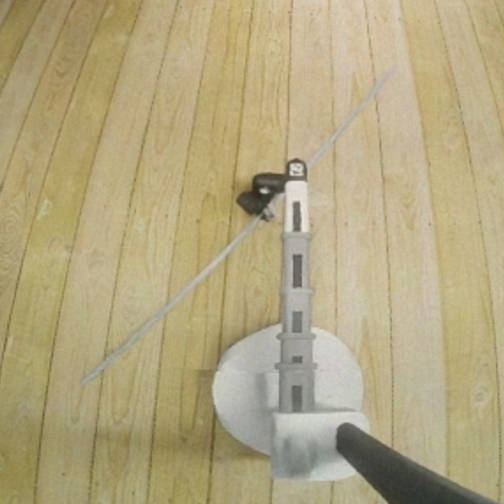

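Emit:
execute_actions(
  actions=[
    {"r2":{"joints":{"lift_m":1.17,"arm_m":0.2,"wrist_roll_rad":0.63},"pace":"slow"}},
  ],
  cameras=["r2_head_left_camera","r2_wrist_camera","r1_head_camera"],
)

Emit:
zoom_image(
  camera="r1_head_camera",
  region=[140, 60, 290, 200],
)

Scene clock: 158.33 s.
r1.base_odometry: x=+0.250 y=+0.018 heading=-1.500 (m, m, rad; r1's odometry frame)
r1.turned_by_wheels: +0.000 (rad since the last result)
r1.turned_by_imu: -0.002 (rad since the last result)
r1.base_tilt: forward=+0.2 right=+0.7 (deg)
r1.lidar_m: 1.62 1.69 2.48 2.37 2.50 2.61 2.50 2.64 2.43 2.30 2.47 1.82
r1.base_status: not commanded
r1.joint_positions: lift_m=+1.180 arm_m=+0.001 wrist_yaw_rad=+3.139 wrist_pitch_rad=+1.570 wrist_roll_rad=+0.017 gripper_m=+0.080
r1.joint_status: not commanded
r1.motor_effort: lift_m=+21(21) arm_m=-1(1) wrist_yaw_rad=+2(3) wrist_pitch_rad=+1(1) wrist_roll_rad=-1(0) gripper_m=-3(1) wheel_0=+2(2) wheel_1=-2(2) wheel_2=+1(1) (%)
r1.hand_pose: x=+0.1718 y=+0.0874 z=+1.0696 quat_wxyz=(+0.007, -0.707, +0.007, +0.707) (m; r1's base frame)
r1.wrist_depth_mm: 1229 410 1255 1281 1281 1308 1308 / 1229 1229 1060 1281 1308 1308 1336 / 1229 1255 1060 1098 1308 1308 1336 / 1229 1255 1078 1060 1308 1308 1308 / 1229 1255 1281 1281 1308 1308 1336 / 1229 1255 210 1308 214 1308 1336 / 1229 1255 1229 135 1281 1308 1336
r2.base_odometry: x=-0.188 y=-0.738 heading=+1.966 (m, m, rad; r2's odometry frame)
r2.turned_by_wheels: +0.000 (rad since the last result)
r2.turned_by_imu: +0.003 (rad since the last result)
r2.base_tilt: forward=-0.6 right=-0.1 (deg)
r2.lidar_m: 0.37 0.25 2.18 2.11 2.22 2.17 2.10 2.21 2.71 2.60 2.73 2.11
r2.base_status: not commanded
r2.joint_positions: lift_m=+1.170 arm_m=+0.201 wrist_yaw_rad=+3.140 wrist_pitch_rad=+1.570 wrist_roll_rad=+0.630 gripper_m=-0.037
r2.joint_status: all done
r2.motor_effort: lift_m=+25(24) arm_m=-8(9) wrist_yaw_rad=+0(3) wrist_pitch_rad=+0(1) wrist_roll_rad=+1(4) gripper_m=-24(25) wheel_0=+4(4) wheel_1=-3(3) wheel_2=+0(0) (%)
r2.hand_pose: x=+0.3723 y=+0.0874 z=+1.0593 quat_wxyz=(+0.220, -0.672, +0.220, +0.672) (m; r2's base frame)
r2.wrist_depth_mm: 1308 1281 1308 1308 1255 1308 1229 / 585 1281 1078 1281 1281 1308 1281 / 1281 1308 1060 1281 1281 1255 1255 / 1281 1281 1078 1255 1281 1255 1281 / 1281 1281 1308 1281 1255 1255 1229 / 1281 1281 179 202 178 1308 1255 / 1255 1281 1229 159 1281 1229 1255
pictures: r1_head_camera, r2_head_left_camera, r2_wrist_camera
camera_calibration (this result's frames):
r2_wrist_camera: T_world_to_cam=[[0.585508, 0.810544, 0.0140917, -0.302887], [0.810224, -0.585674, 0.0228789, -0.220045], [0.0267975, -0.00197835, -0.999639, 1.27307], [0, 0, 0, 1]] pos_world=[0.321513, 0.119147, 1.28191]
Images, in order (width x height): r1_head_camera 420x560, r2_head_left_camera 420x672, r2_wrist_camera 616x392.

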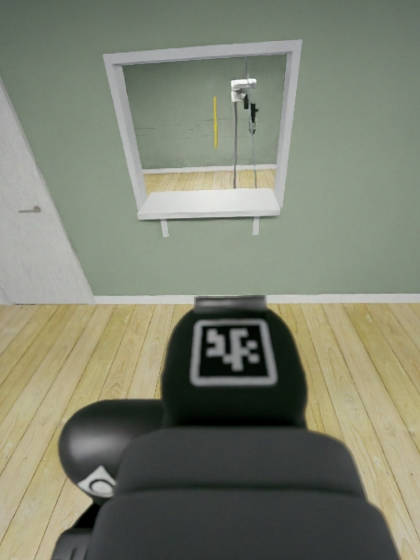

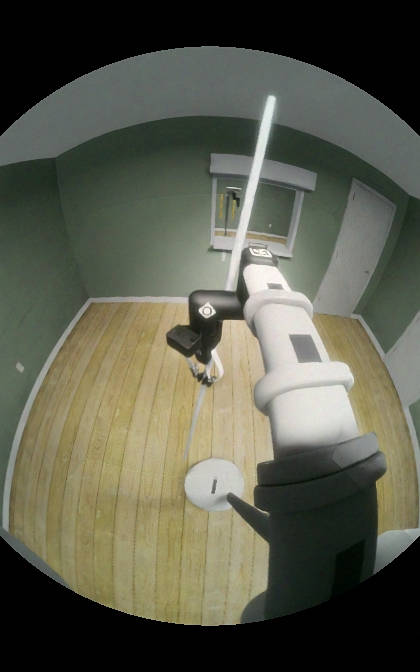

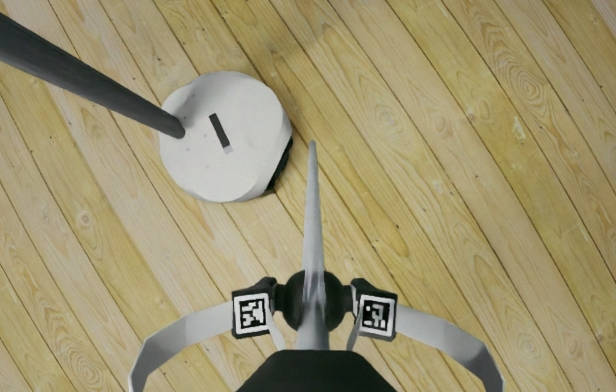

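Region (140, 60, 290, 200) of r1_head_camera's 420x560 image, scaled by 3.360, with more detail than that image has; it fills the top 470 rows of this view, and the rest is white.

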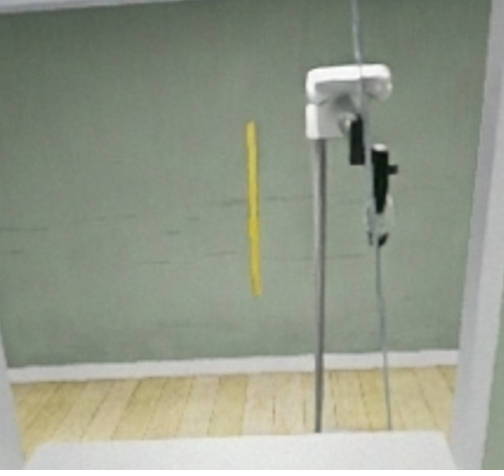

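Emit:
execute_actions(
  actions=[
    {"r2":{"joints":{"arm_m":0.4,"wrist_roll_rad":0.3},"pace":"slow"}},
  ],
  cameras=[],
)

Emit:
execute_actions(
  actions=[
    {"r2":{"joints":{"wrist_roll_rad":0.0},"pace":"slow"}},
  ],
  cameras=[],
)

Emit:
execute_actions(
  actions=[
    {"r2":{"joints":{"wrist_pitch_rad":1.42},"pace":"slow"}},
  ],
  cameras=["r2_head_left_camera","r2_wrist_camera"],
)

Scene clock: 174.37 s.
r1.base_odometry: x=+0.250 y=+0.018 heading=-1.500 (m, m, rad; r1's odometry frame)
r1.turned_by_wheels: +0.000 (rad since the last result)
r1.turned_by_imu: -0.003 (rad since the last result)
r1.base_tilt: forward=+0.1 right=+0.7 (deg)
r1.lidar_m: 1.62 1.69 2.47 2.37 2.48 2.59 2.50 2.60 2.40 2.28 2.42 1.82
r1.base_status: not commanded
r1.joint_positions: lift_m=+1.180 arm_m=+0.001 wrist_yaw_rad=+3.139 wrist_pitch_rad=+1.570 wrist_roll_rad=+0.017 gripper_m=+0.080
r1.joint_status: not commanded
r1.motor_effort: lift_m=+21(21) arm_m=-1(1) wrist_yaw_rad=+2(2) wrist_pitch_rad=+2(1) wrist_roll_rad=+0(0) gripper_m=-4(2) wheel_0=+2(2) wheel_1=-2(2) wheel_2=+1(1) (%)
r1.hand_pose: x=+0.1718 y=+0.0874 z=+1.0696 quat_wxyz=(+0.007, -0.707, +0.007, +0.707) (m; r1's base frame)
r1.wrist_depth_mm: 1229 410 1281 1308 1308 1336 1336 / 1229 1255 1060 1281 1281 1308 1336 / 1229 1255 1060 1078 1308 1336 1308 / 1255 1255 1060 1078 1308 1308 1308 / 1229 1255 1281 1281 1281 1308 1336 / 1229 1255 211 1281 215 1308 1336 / 1255 1229 1255 135 1308 1308 1308
r2.base_odometry: x=-0.188 y=-0.738 heading=+1.966 (m, m, rad; r2's odometry frame)
r2.turned_by_wheels: +0.000 (rad since the last result)
r2.turned_by_imu: +0.005 (rad since the last result)
r2.base_tilt: forward=-0.9 right=-0.1 (deg)
r2.lidar_m: 0.46 0.37 2.14 2.10 2.21 2.17 2.10 2.20 2.71 2.59 2.72 2.09
r2.base_status: not commanded
r2.joint_positions: lift_m=+1.170 arm_m=+0.399 wrist_yaw_rad=+3.140 wrist_pitch_rad=+1.570 wrist_roll_rad=+0.300 gripper_m=-0.037
r2.joint_status: all done
r2.motor_effort: lift_m=+25(24) arm_m=+8(9) wrist_yaw_rad=+1(1) wrist_pitch_rad=-1(2) wrist_roll_rad=+0(4) gripper_m=-23(24) wheel_0=+4(4) wheel_1=-3(3) wheel_2=+0(0) (%)
r2.hand_pose: x=+0.5694 y=+0.0874 z=+1.0593 quat_wxyz=(+0.106, -0.699, +0.106, +0.699) (m; r2's base frame)
r2.wrist_depth_mm: 1308 1308 1060 1281 1281 1281 1255 / 1308 1308 1060 1281 1281 1308 1255 / 1281 1281 1255 1308 1281 1281 1255 / 1281 1281 1308 1255 1255 1229 1255 / 1255 1255 1255 1281 1255 1255 1229 / 1281 1281 178 203 179 1281 1229 / 1255 1281 1281 158 1229 1255 1205
pictures: none
No camera images: the call's "cameras" was empty. Leave "cameras" out to get every camera's image.

Scene clock: 175.20 s.
r1.base_odometry: x=+0.250 y=+0.018 heading=-1.500 (m, m, rad; r1's odometry frame)
r1.turned_by_wheels: +0.000 (rad since the last result)
r1.turned_by_imu: +0.000 (rad since the last result)
r1.base_tilt: forward=+0.1 right=+0.7 (deg)
r1.lidar_m: 1.60 1.70 2.48 2.38 2.53 2.62 2.51 2.64 2.42 2.31 2.42 1.84
r1.base_status: not commanded
r1.joint_positions: lift_m=+1.180 arm_m=+0.001 wrist_yaw_rad=+3.139 wrist_pitch_rad=+1.570 wrist_roll_rad=+0.017 gripper_m=+0.080
r1.joint_status: not commanded
r1.motor_effort: lift_m=+21(21) arm_m=-1(1) wrist_yaw_rad=+3(4) wrist_pitch_rad=+2(1) wrist_roll_rad=+0(0) gripper_m=-4(3) wheel_0=+2(2) wheel_1=-2(2) wheel_2=+1(1) (%)
r1.hand_pose: x=+0.1718 y=+0.0874 z=+1.0696 quat_wxyz=(+0.007, -0.707, +0.007, +0.707) (m; r1's base frame)
r1.wrist_depth_mm: 1255 410 1255 1281 1308 1308 1336 / 1229 1255 1078 1281 1308 1336 1308 / 1229 1255 1060 1078 1281 1336 1336 / 1255 1229 1042 1078 1308 1308 1336 / 1229 1255 1281 1255 1308 1308 1336 / 1229 1255 210 1281 214 1308 1308 / 1255 1229 1255 135 1281 1308 1308
r2.base_odometry: x=-0.188 y=-0.738 heading=+1.966 (m, m, rad; r2's odometry frame)
r2.turned_by_wheels: +0.000 (rad since the last result)
r2.turned_by_imu: +0.000 (rad since the last result)
r2.base_tilt: forward=-0.8 right=-0.1 (deg)
r2.lidar_m: 0.32 2.24 2.18 2.10 2.22 2.15 2.10 2.22 2.68 2.60 2.72 2.11
r2.base_status: not commanded
r2.joint_positions: lift_m=+1.170 arm_m=+0.399 wrist_yaw_rad=+3.140 wrist_pitch_rad=+1.570 wrist_roll_rad=+0.000 gripper_m=-0.037
r2.joint_status: all done
r2.motor_effort: lift_m=+25(25) arm_m=+8(8) wrist_yaw_rad=+0(1) wrist_pitch_rad=+0(4) wrist_roll_rad=+0(4) gripper_m=-23(23) wheel_0=+5(4) wheel_1=-3(3) wheel_2=+0(0) (%)
r2.hand_pose: x=+0.5694 y=+0.0874 z=+1.0593 quat_wxyz=(+0.001, -0.707, +0.001, +0.707) (m; r2's base frame)
r2.wrist_depth_mm: 1281 1281 1281 1060 1255 1308 1255 / 1308 1281 1255 1078 1281 1281 1255 / 1281 1281 1255 1281 1255 1255 1281 / 1308 1308 1308 1229 1281 1255 1255 / 1281 1336 1255 1308 1255 1255 1255 / 1281 1255 180 204 181 1281 1255 / 1308 1255 1255 143 1255 1281 1255
pictures: none
No camera images: the call's "cameras" was empty. Leave "cameras" out to get every camera's image.

Scene clock: 175.87 s.
r1.base_odometry: x=+0.250 y=+0.018 heading=-1.500 (m, m, rad; r1's odometry frame)
r1.turned_by_wheels: +0.000 (rad since the last result)
r1.turned_by_imu: +0.000 (rad since the last result)
r1.base_tilt: forward=+0.1 right=+0.7 (deg)
r1.lidar_m: 1.60 1.70 2.44 2.36 2.50 2.58 2.50 2.63 2.41 2.30 2.42 1.80
r1.base_status: not commanded
r1.joint_positions: lift_m=+1.180 arm_m=+0.001 wrist_yaw_rad=+3.139 wrist_pitch_rad=+1.570 wrist_roll_rad=+0.017 gripper_m=+0.080
r1.joint_status: not commanded
r1.motor_effort: lift_m=+20(21) arm_m=-1(1) wrist_yaw_rad=+3(3) wrist_pitch_rad=+1(1) wrist_roll_rad=+0(0) gripper_m=-3(1) wheel_0=+2(2) wheel_1=-2(2) wheel_2=+1(1) (%)
r1.hand_pose: x=+0.1718 y=+0.0874 z=+1.0696 quat_wxyz=(+0.007, -0.707, +0.007, +0.707) (m; r1's base frame)
r1.wrist_depth_mm: 1255 410 1281 1308 1308 1308 1336 / 1255 1229 1078 1308 1308 1308 1336 / 1255 1255 1060 1078 1336 1308 1308 / 1255 1229 1060 1078 1308 1336 1366 / 1229 1255 1281 1281 1308 1336 1336 / 1229 1255 210 1281 214 1308 1336 / 1229 1229 1281 135 1308 1336 1336
r2.base_odometry: x=-0.188 y=-0.738 heading=+1.966 (m, m, rad; r2's odometry frame)
r2.turned_by_wheels: +0.000 (rad since the last result)
r2.turned_by_imu: +0.000 (rad since the last result)
r2.base_tilt: forward=-0.7 right=+0.1 (deg)
r2.lidar_m: 0.36 0.25 2.17 2.11 2.21 2.18 2.11 2.22 2.71 2.59 2.72 2.10
r2.base_status: not commanded
r2.joint_positions: lift_m=+1.170 arm_m=+0.399 wrist_yaw_rad=+3.140 wrist_pitch_rad=+1.421 wrist_roll_rad=+0.000 gripper_m=-0.037
r2.joint_status: all done
r2.motor_effort: lift_m=+24(25) arm_m=+8(8) wrist_yaw_rad=+1(3) wrist_pitch_rad=-3(22) wrist_roll_rad=+1(1) gripper_m=-24(24) wheel_0=+3(4) wheel_1=-2(3) wheel_2=+0(0) (%)
r2.hand_pose: x=+0.5267 y=+0.0875 z=+1.0625 quat_wxyz=(+0.001, -0.652, +0.001, +0.758) (m; r2's base frame)
r2.wrist_depth_mm: 1397 1430 1397 1397 1397 1430 1397 / 1366 1366 1366 1138 1397 1397 1366 / 1336 1308 1308 1118 1336 1308 1308 / 1308 1308 1281 1308 1308 1308 1281 / 1255 1255 1308 1255 1281 1255 1281 / 1229 1229 181 203 179 1229 1255 / 1255 1182 1205 171 1229 1205 1205
pictures: r2_head_left_camera, r2_wrist_camera
camera_calibration (this result's frames):
r2_wrist_camera: T_world_to_cam=[[-0.00201958, 0.999883, 0.0151471, -0.101608], [0.992042, 0.00391022, -0.125849, -0.334458], [-0.125894, 0.0147724, -0.991934, 1.34294], [0, 0, 0, 1]] pos_world=[0.500659, 0.0830653, 1.29156]
Images, in order (width x height): r2_head_left_camera 420x672, r2_wrist_camera 616x392.

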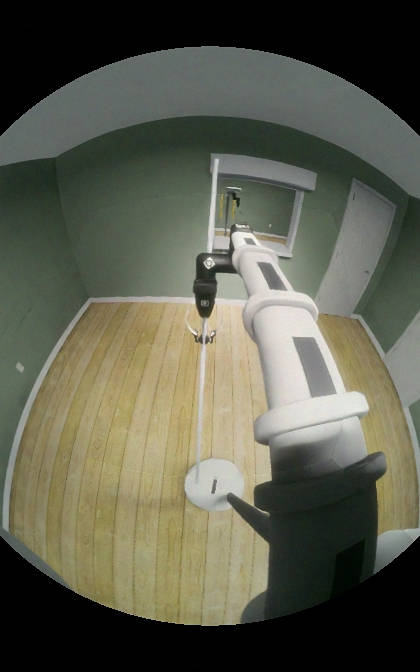

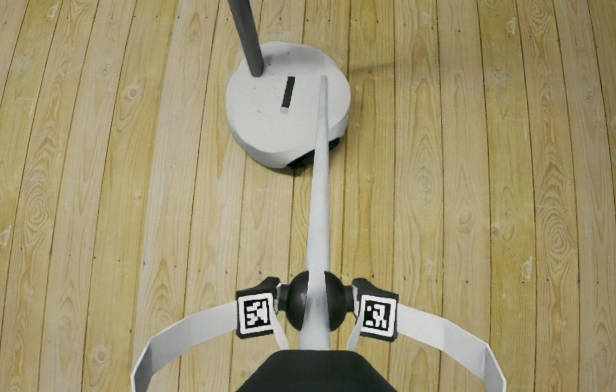

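Emit:
execute_actions(
  actions=[],
  cameras=["r2_head_left_camera","r2_wrist_camera"],
)

Scene clock: 177.67 s.
r1.base_odometry: x=+0.250 y=+0.018 heading=-1.500 (m, m, rad; r1's odometry frame)
r1.turned_by_wheels: +0.000 (rad since the last result)
r1.turned_by_imu: +0.000 (rad since the last result)
r1.base_tilt: forward=+0.1 right=+0.7 (deg)
r1.lidar_m: 1.60 1.69 2.45 2.37 2.52 2.61 2.49 2.60 2.41 2.29 2.45 1.85
r1.base_status: not commanded
r1.joint_positions: lift_m=+1.180 arm_m=+0.001 wrist_yaw_rad=+3.139 wrist_pitch_rad=+1.570 wrist_roll_rad=+0.017 gripper_m=+0.080
r1.joint_status: not commanded
r1.motor_effort: lift_m=+21(21) arm_m=-1(1) wrist_yaw_rad=+3(3) wrist_pitch_rad=+0(1) wrist_roll_rad=+0(0) gripper_m=-4(1) wheel_0=+2(2) wheel_1=-2(2) wheel_2=+1(1) (%)
r1.hand_pose: x=+0.1718 y=+0.0874 z=+1.0696 quat_wxyz=(+0.007, -0.707, +0.007, +0.707) (m; r1's base frame)
r1.wrist_depth_mm: 1229 410 1255 1281 1308 1336 1336 / 1229 1229 1060 1281 1308 1308 1336 / 1255 1255 1060 1078 1308 1308 1336 / 1229 1255 1060 1078 1308 1336 1336 / 1255 1255 1255 1281 1308 1336 1308 / 1255 1255 210 1281 214 1308 1336 / 1229 1255 1281 135 1308 1308 1336
r2.base_odometry: x=-0.187 y=-0.738 heading=+1.966 (m, m, rad; r2's odometry frame)
r2.turned_by_wheels: +0.000 (rad since the last result)
r2.turned_by_imu: +0.000 (rad since the last result)
r2.base_tilt: forward=-0.8 right=-0.1 (deg)
r2.lidar_m: 2.03 2.26 2.16 2.11 2.20 2.17 2.10 2.19 2.70 2.61 2.71 2.10
r2.base_status: not commanded
r2.joint_positions: lift_m=+1.170 arm_m=+0.399 wrist_yaw_rad=+3.140 wrist_pitch_rad=+1.420 wrist_roll_rad=+0.000 gripper_m=-0.037
r2.joint_status: all done
r2.motor_effort: lift_m=+19(25) arm_m=+7(8) wrist_yaw_rad=+0(3) wrist_pitch_rad=-1(22) wrist_roll_rad=+0(1) gripper_m=-17(24) wheel_0=+0(4) wheel_1=+1(3) wheel_2=+0(0) (%)
r2.hand_pose: x=+0.5265 y=+0.0875 z=+1.0630 quat_wxyz=(+0.001, -0.652, +0.001, +0.758) (m; r2's base frame)
r2.wrist_depth_mm: 1430 1430 1430 1430 1430 1336 1397 / 1397 1397 1397 1160 1366 1366 1366 / 1336 1336 1336 1118 1308 1308 1336 / 1308 1255 1281 1281 1308 1255 1336 / 1255 1255 1255 1281 1281 1229 1255 / 1229 1229 179 196 180 1229 1229 / 1205 1229 1182 1255 1205 1205 1205
pictures: r2_head_left_camera, r2_wrist_camera
camera_calibration (this result's frames):
r2_wrist_camera: T_world_to_cam=[[-0.00206304, 0.999883, 0.0151504, -0.101594], [0.99193, 0.00396679, -0.126725, -0.333203], [-0.12677, 0.0147667, -0.991822, 1.34372], [0, 0, 0, 1]] pos_world=[0.500649, 0.0830614, 1.29205]
Images, in order (width x height): r2_head_left_camera 420x672, r2_wrist_camera 616x392.

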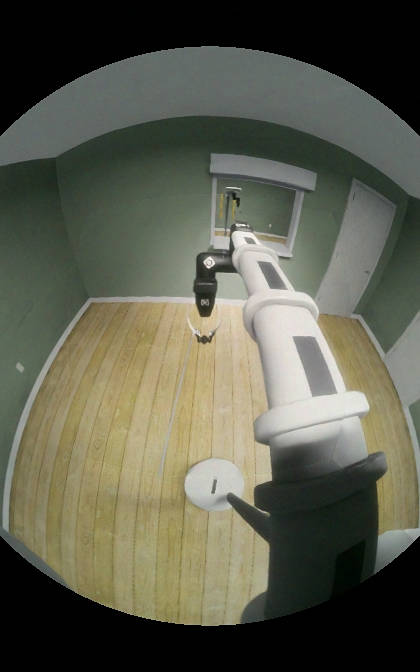

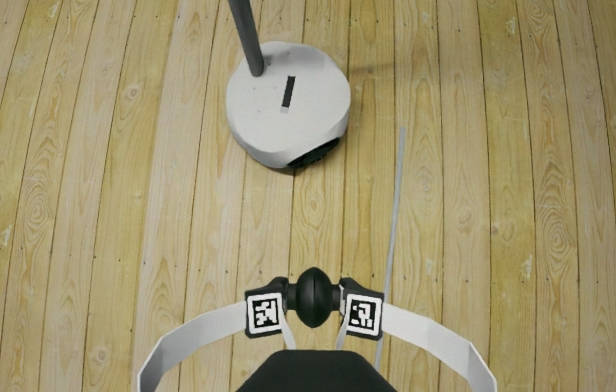

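Emit:
execute_actions(
  actions=[
    {"r2":{"joints":{"wrist_pitch_rad":1.57,"lift_m":0.4,"gripper_m":0.07,"arm_m":0.5},"pace":"fast"}},
  ],
  cameras=["r2_head_left_camera","r2_head_camera","r2_wrist_camera"],
)

Emit:
zoom_image(
  camera="r2_head_left_camera",
  region=[80, 290, 300, 510],
)

Scene clock: 185.30 s.
r1.base_odometry: x=+0.250 y=+0.018 heading=-1.500 (m, m, rad; r1's odometry frame)
r1.turned_by_wheels: +0.000 (rad since the last result)
r1.turned_by_imu: -0.002 (rad since the last result)
r1.base_tilt: forward=+0.1 right=+0.8 (deg)
r1.lidar_m: 1.61 1.69 2.49 2.38 2.50 2.61 2.51 2.65 2.42 2.27 2.46 1.82
r1.base_status: not commanded
r1.joint_positions: lift_m=+1.180 arm_m=+0.001 wrist_yaw_rad=+3.139 wrist_pitch_rad=+1.570 wrist_roll_rad=+0.017 gripper_m=+0.080
r1.joint_status: not commanded
r1.motor_effort: lift_m=+21(21) arm_m=-1(1) wrist_yaw_rad=+1(1) wrist_pitch_rad=-1(2) wrist_roll_rad=+0(0) gripper_m=-1(1) wheel_0=+2(2) wheel_1=-2(2) wheel_2=+1(1) (%)
r1.hand_pose: x=+0.1718 y=+0.0874 z=+1.0696 quat_wxyz=(+0.007, -0.707, +0.007, +0.707) (m; r1's base frame)
r1.wrist_depth_mm: 1229 413 1281 1281 1308 1308 1336 / 1229 1229 1060 1281 1308 1308 1308 / 1229 1255 1060 1060 1308 1308 1336 / 1255 1229 1060 1060 1308 1308 1336 / 1205 1255 1281 1281 1281 1308 1336 / 1229 1255 210 1281 214 1308 1336 / 1229 1255 1255 135 1308 1308 1336
r2.base_odometry: x=-0.187 y=-0.738 heading=+1.966 (m, m, rad; r2's odometry frame)
r2.turned_by_wheels: +0.000 (rad since the last result)
r2.turned_by_imu: +0.002 (rad since the last result)
r2.base_tilt: forward=-0.7 right=-0.1 (deg)
r2.lidar_m: 2.01 2.28 2.18 2.11 2.22 2.16 2.09 2.23 2.68 2.61 2.69 2.09
r2.base_status: not commanded
r2.joint_positions: lift_m=+0.400 arm_m=+0.499 wrist_yaw_rad=+3.140 wrist_pitch_rad=+1.570 wrist_roll_rad=+0.000 gripper_m=+0.070
r2.joint_status: all done
r2.motor_effort: lift_m=+17(19) arm_m=+8(8) wrist_yaw_rad=+1(1) wrist_pitch_rad=+1(4) wrist_roll_rad=+1(0) gripper_m=-2(18) wheel_0=+0(1) wheel_1=+1(1) wheel_2=+0(0) (%)
r2.hand_pose: x=+0.6694 y=+0.0874 z=+0.2899 quat_wxyz=(+0.001, -0.707, +0.001, +0.707) (m; r2's base frame)
r2.wrist_depth_mm: 517 512 512 517 512 504 512 / 512 517 517 517 512 508 504 / 512 512 512 512 508 508 508 / 512 517 512 512 512 508 504 / 521 508 508 512 504 504 508 / 508 512 200 512 200 504 504 / 512 512 508 136 512 508 504
pictures: r2_head_camera, r2_head_left_camera, r2_wrist_camera
camera_calibration (this result's frames):
r2_wrist_camera: T_world_to_cam=[[-0.00418597, 0.999887, 0.0144348, -0.0878895], [0.99974, 0.00386098, 0.022469, -0.62138], [0.0224107, 0.0145251, -0.999643, 0.497514], [0, 0, 0, 1]] pos_world=[0.609701, 0.0830523, 0.512567]
Images, in order (width x height): r2_head_camera 420x560, r2_head_left_camera 420x672, r2_wrist_camera 616x392.

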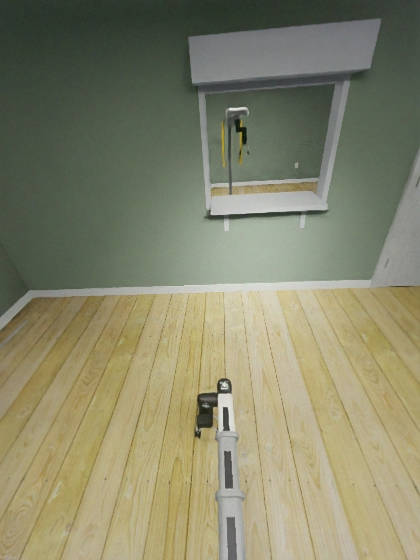

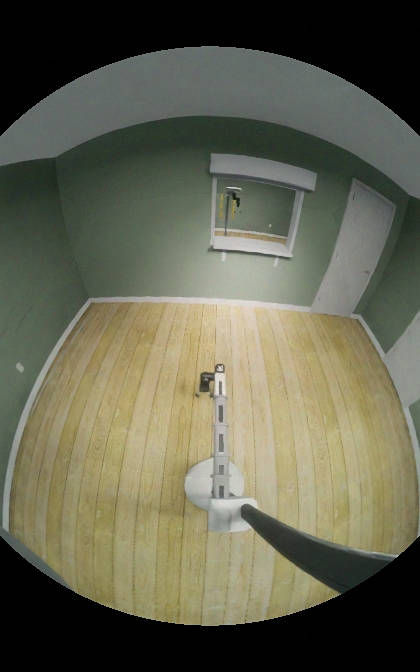

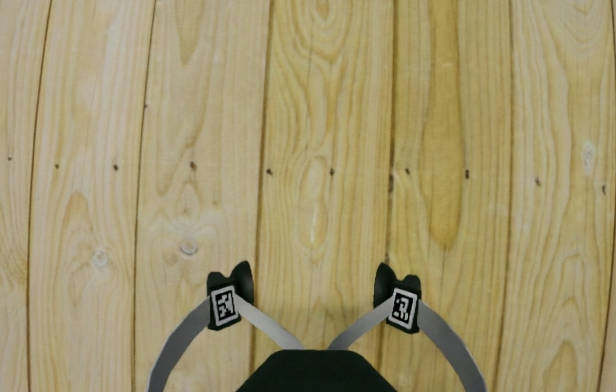

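Region (80, 290, 300, 510) of r2_head_left_camera's 420x672 image, scaled by 2.291, with more detail than that image has.

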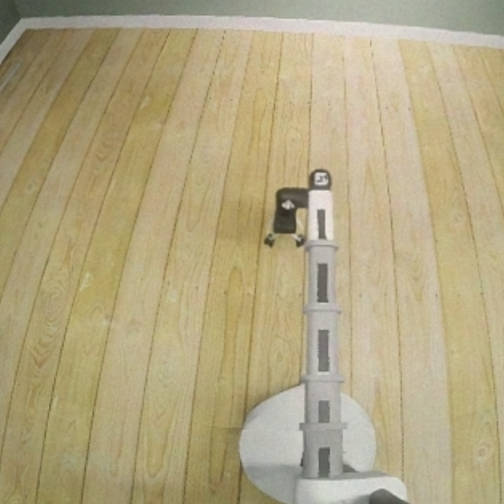

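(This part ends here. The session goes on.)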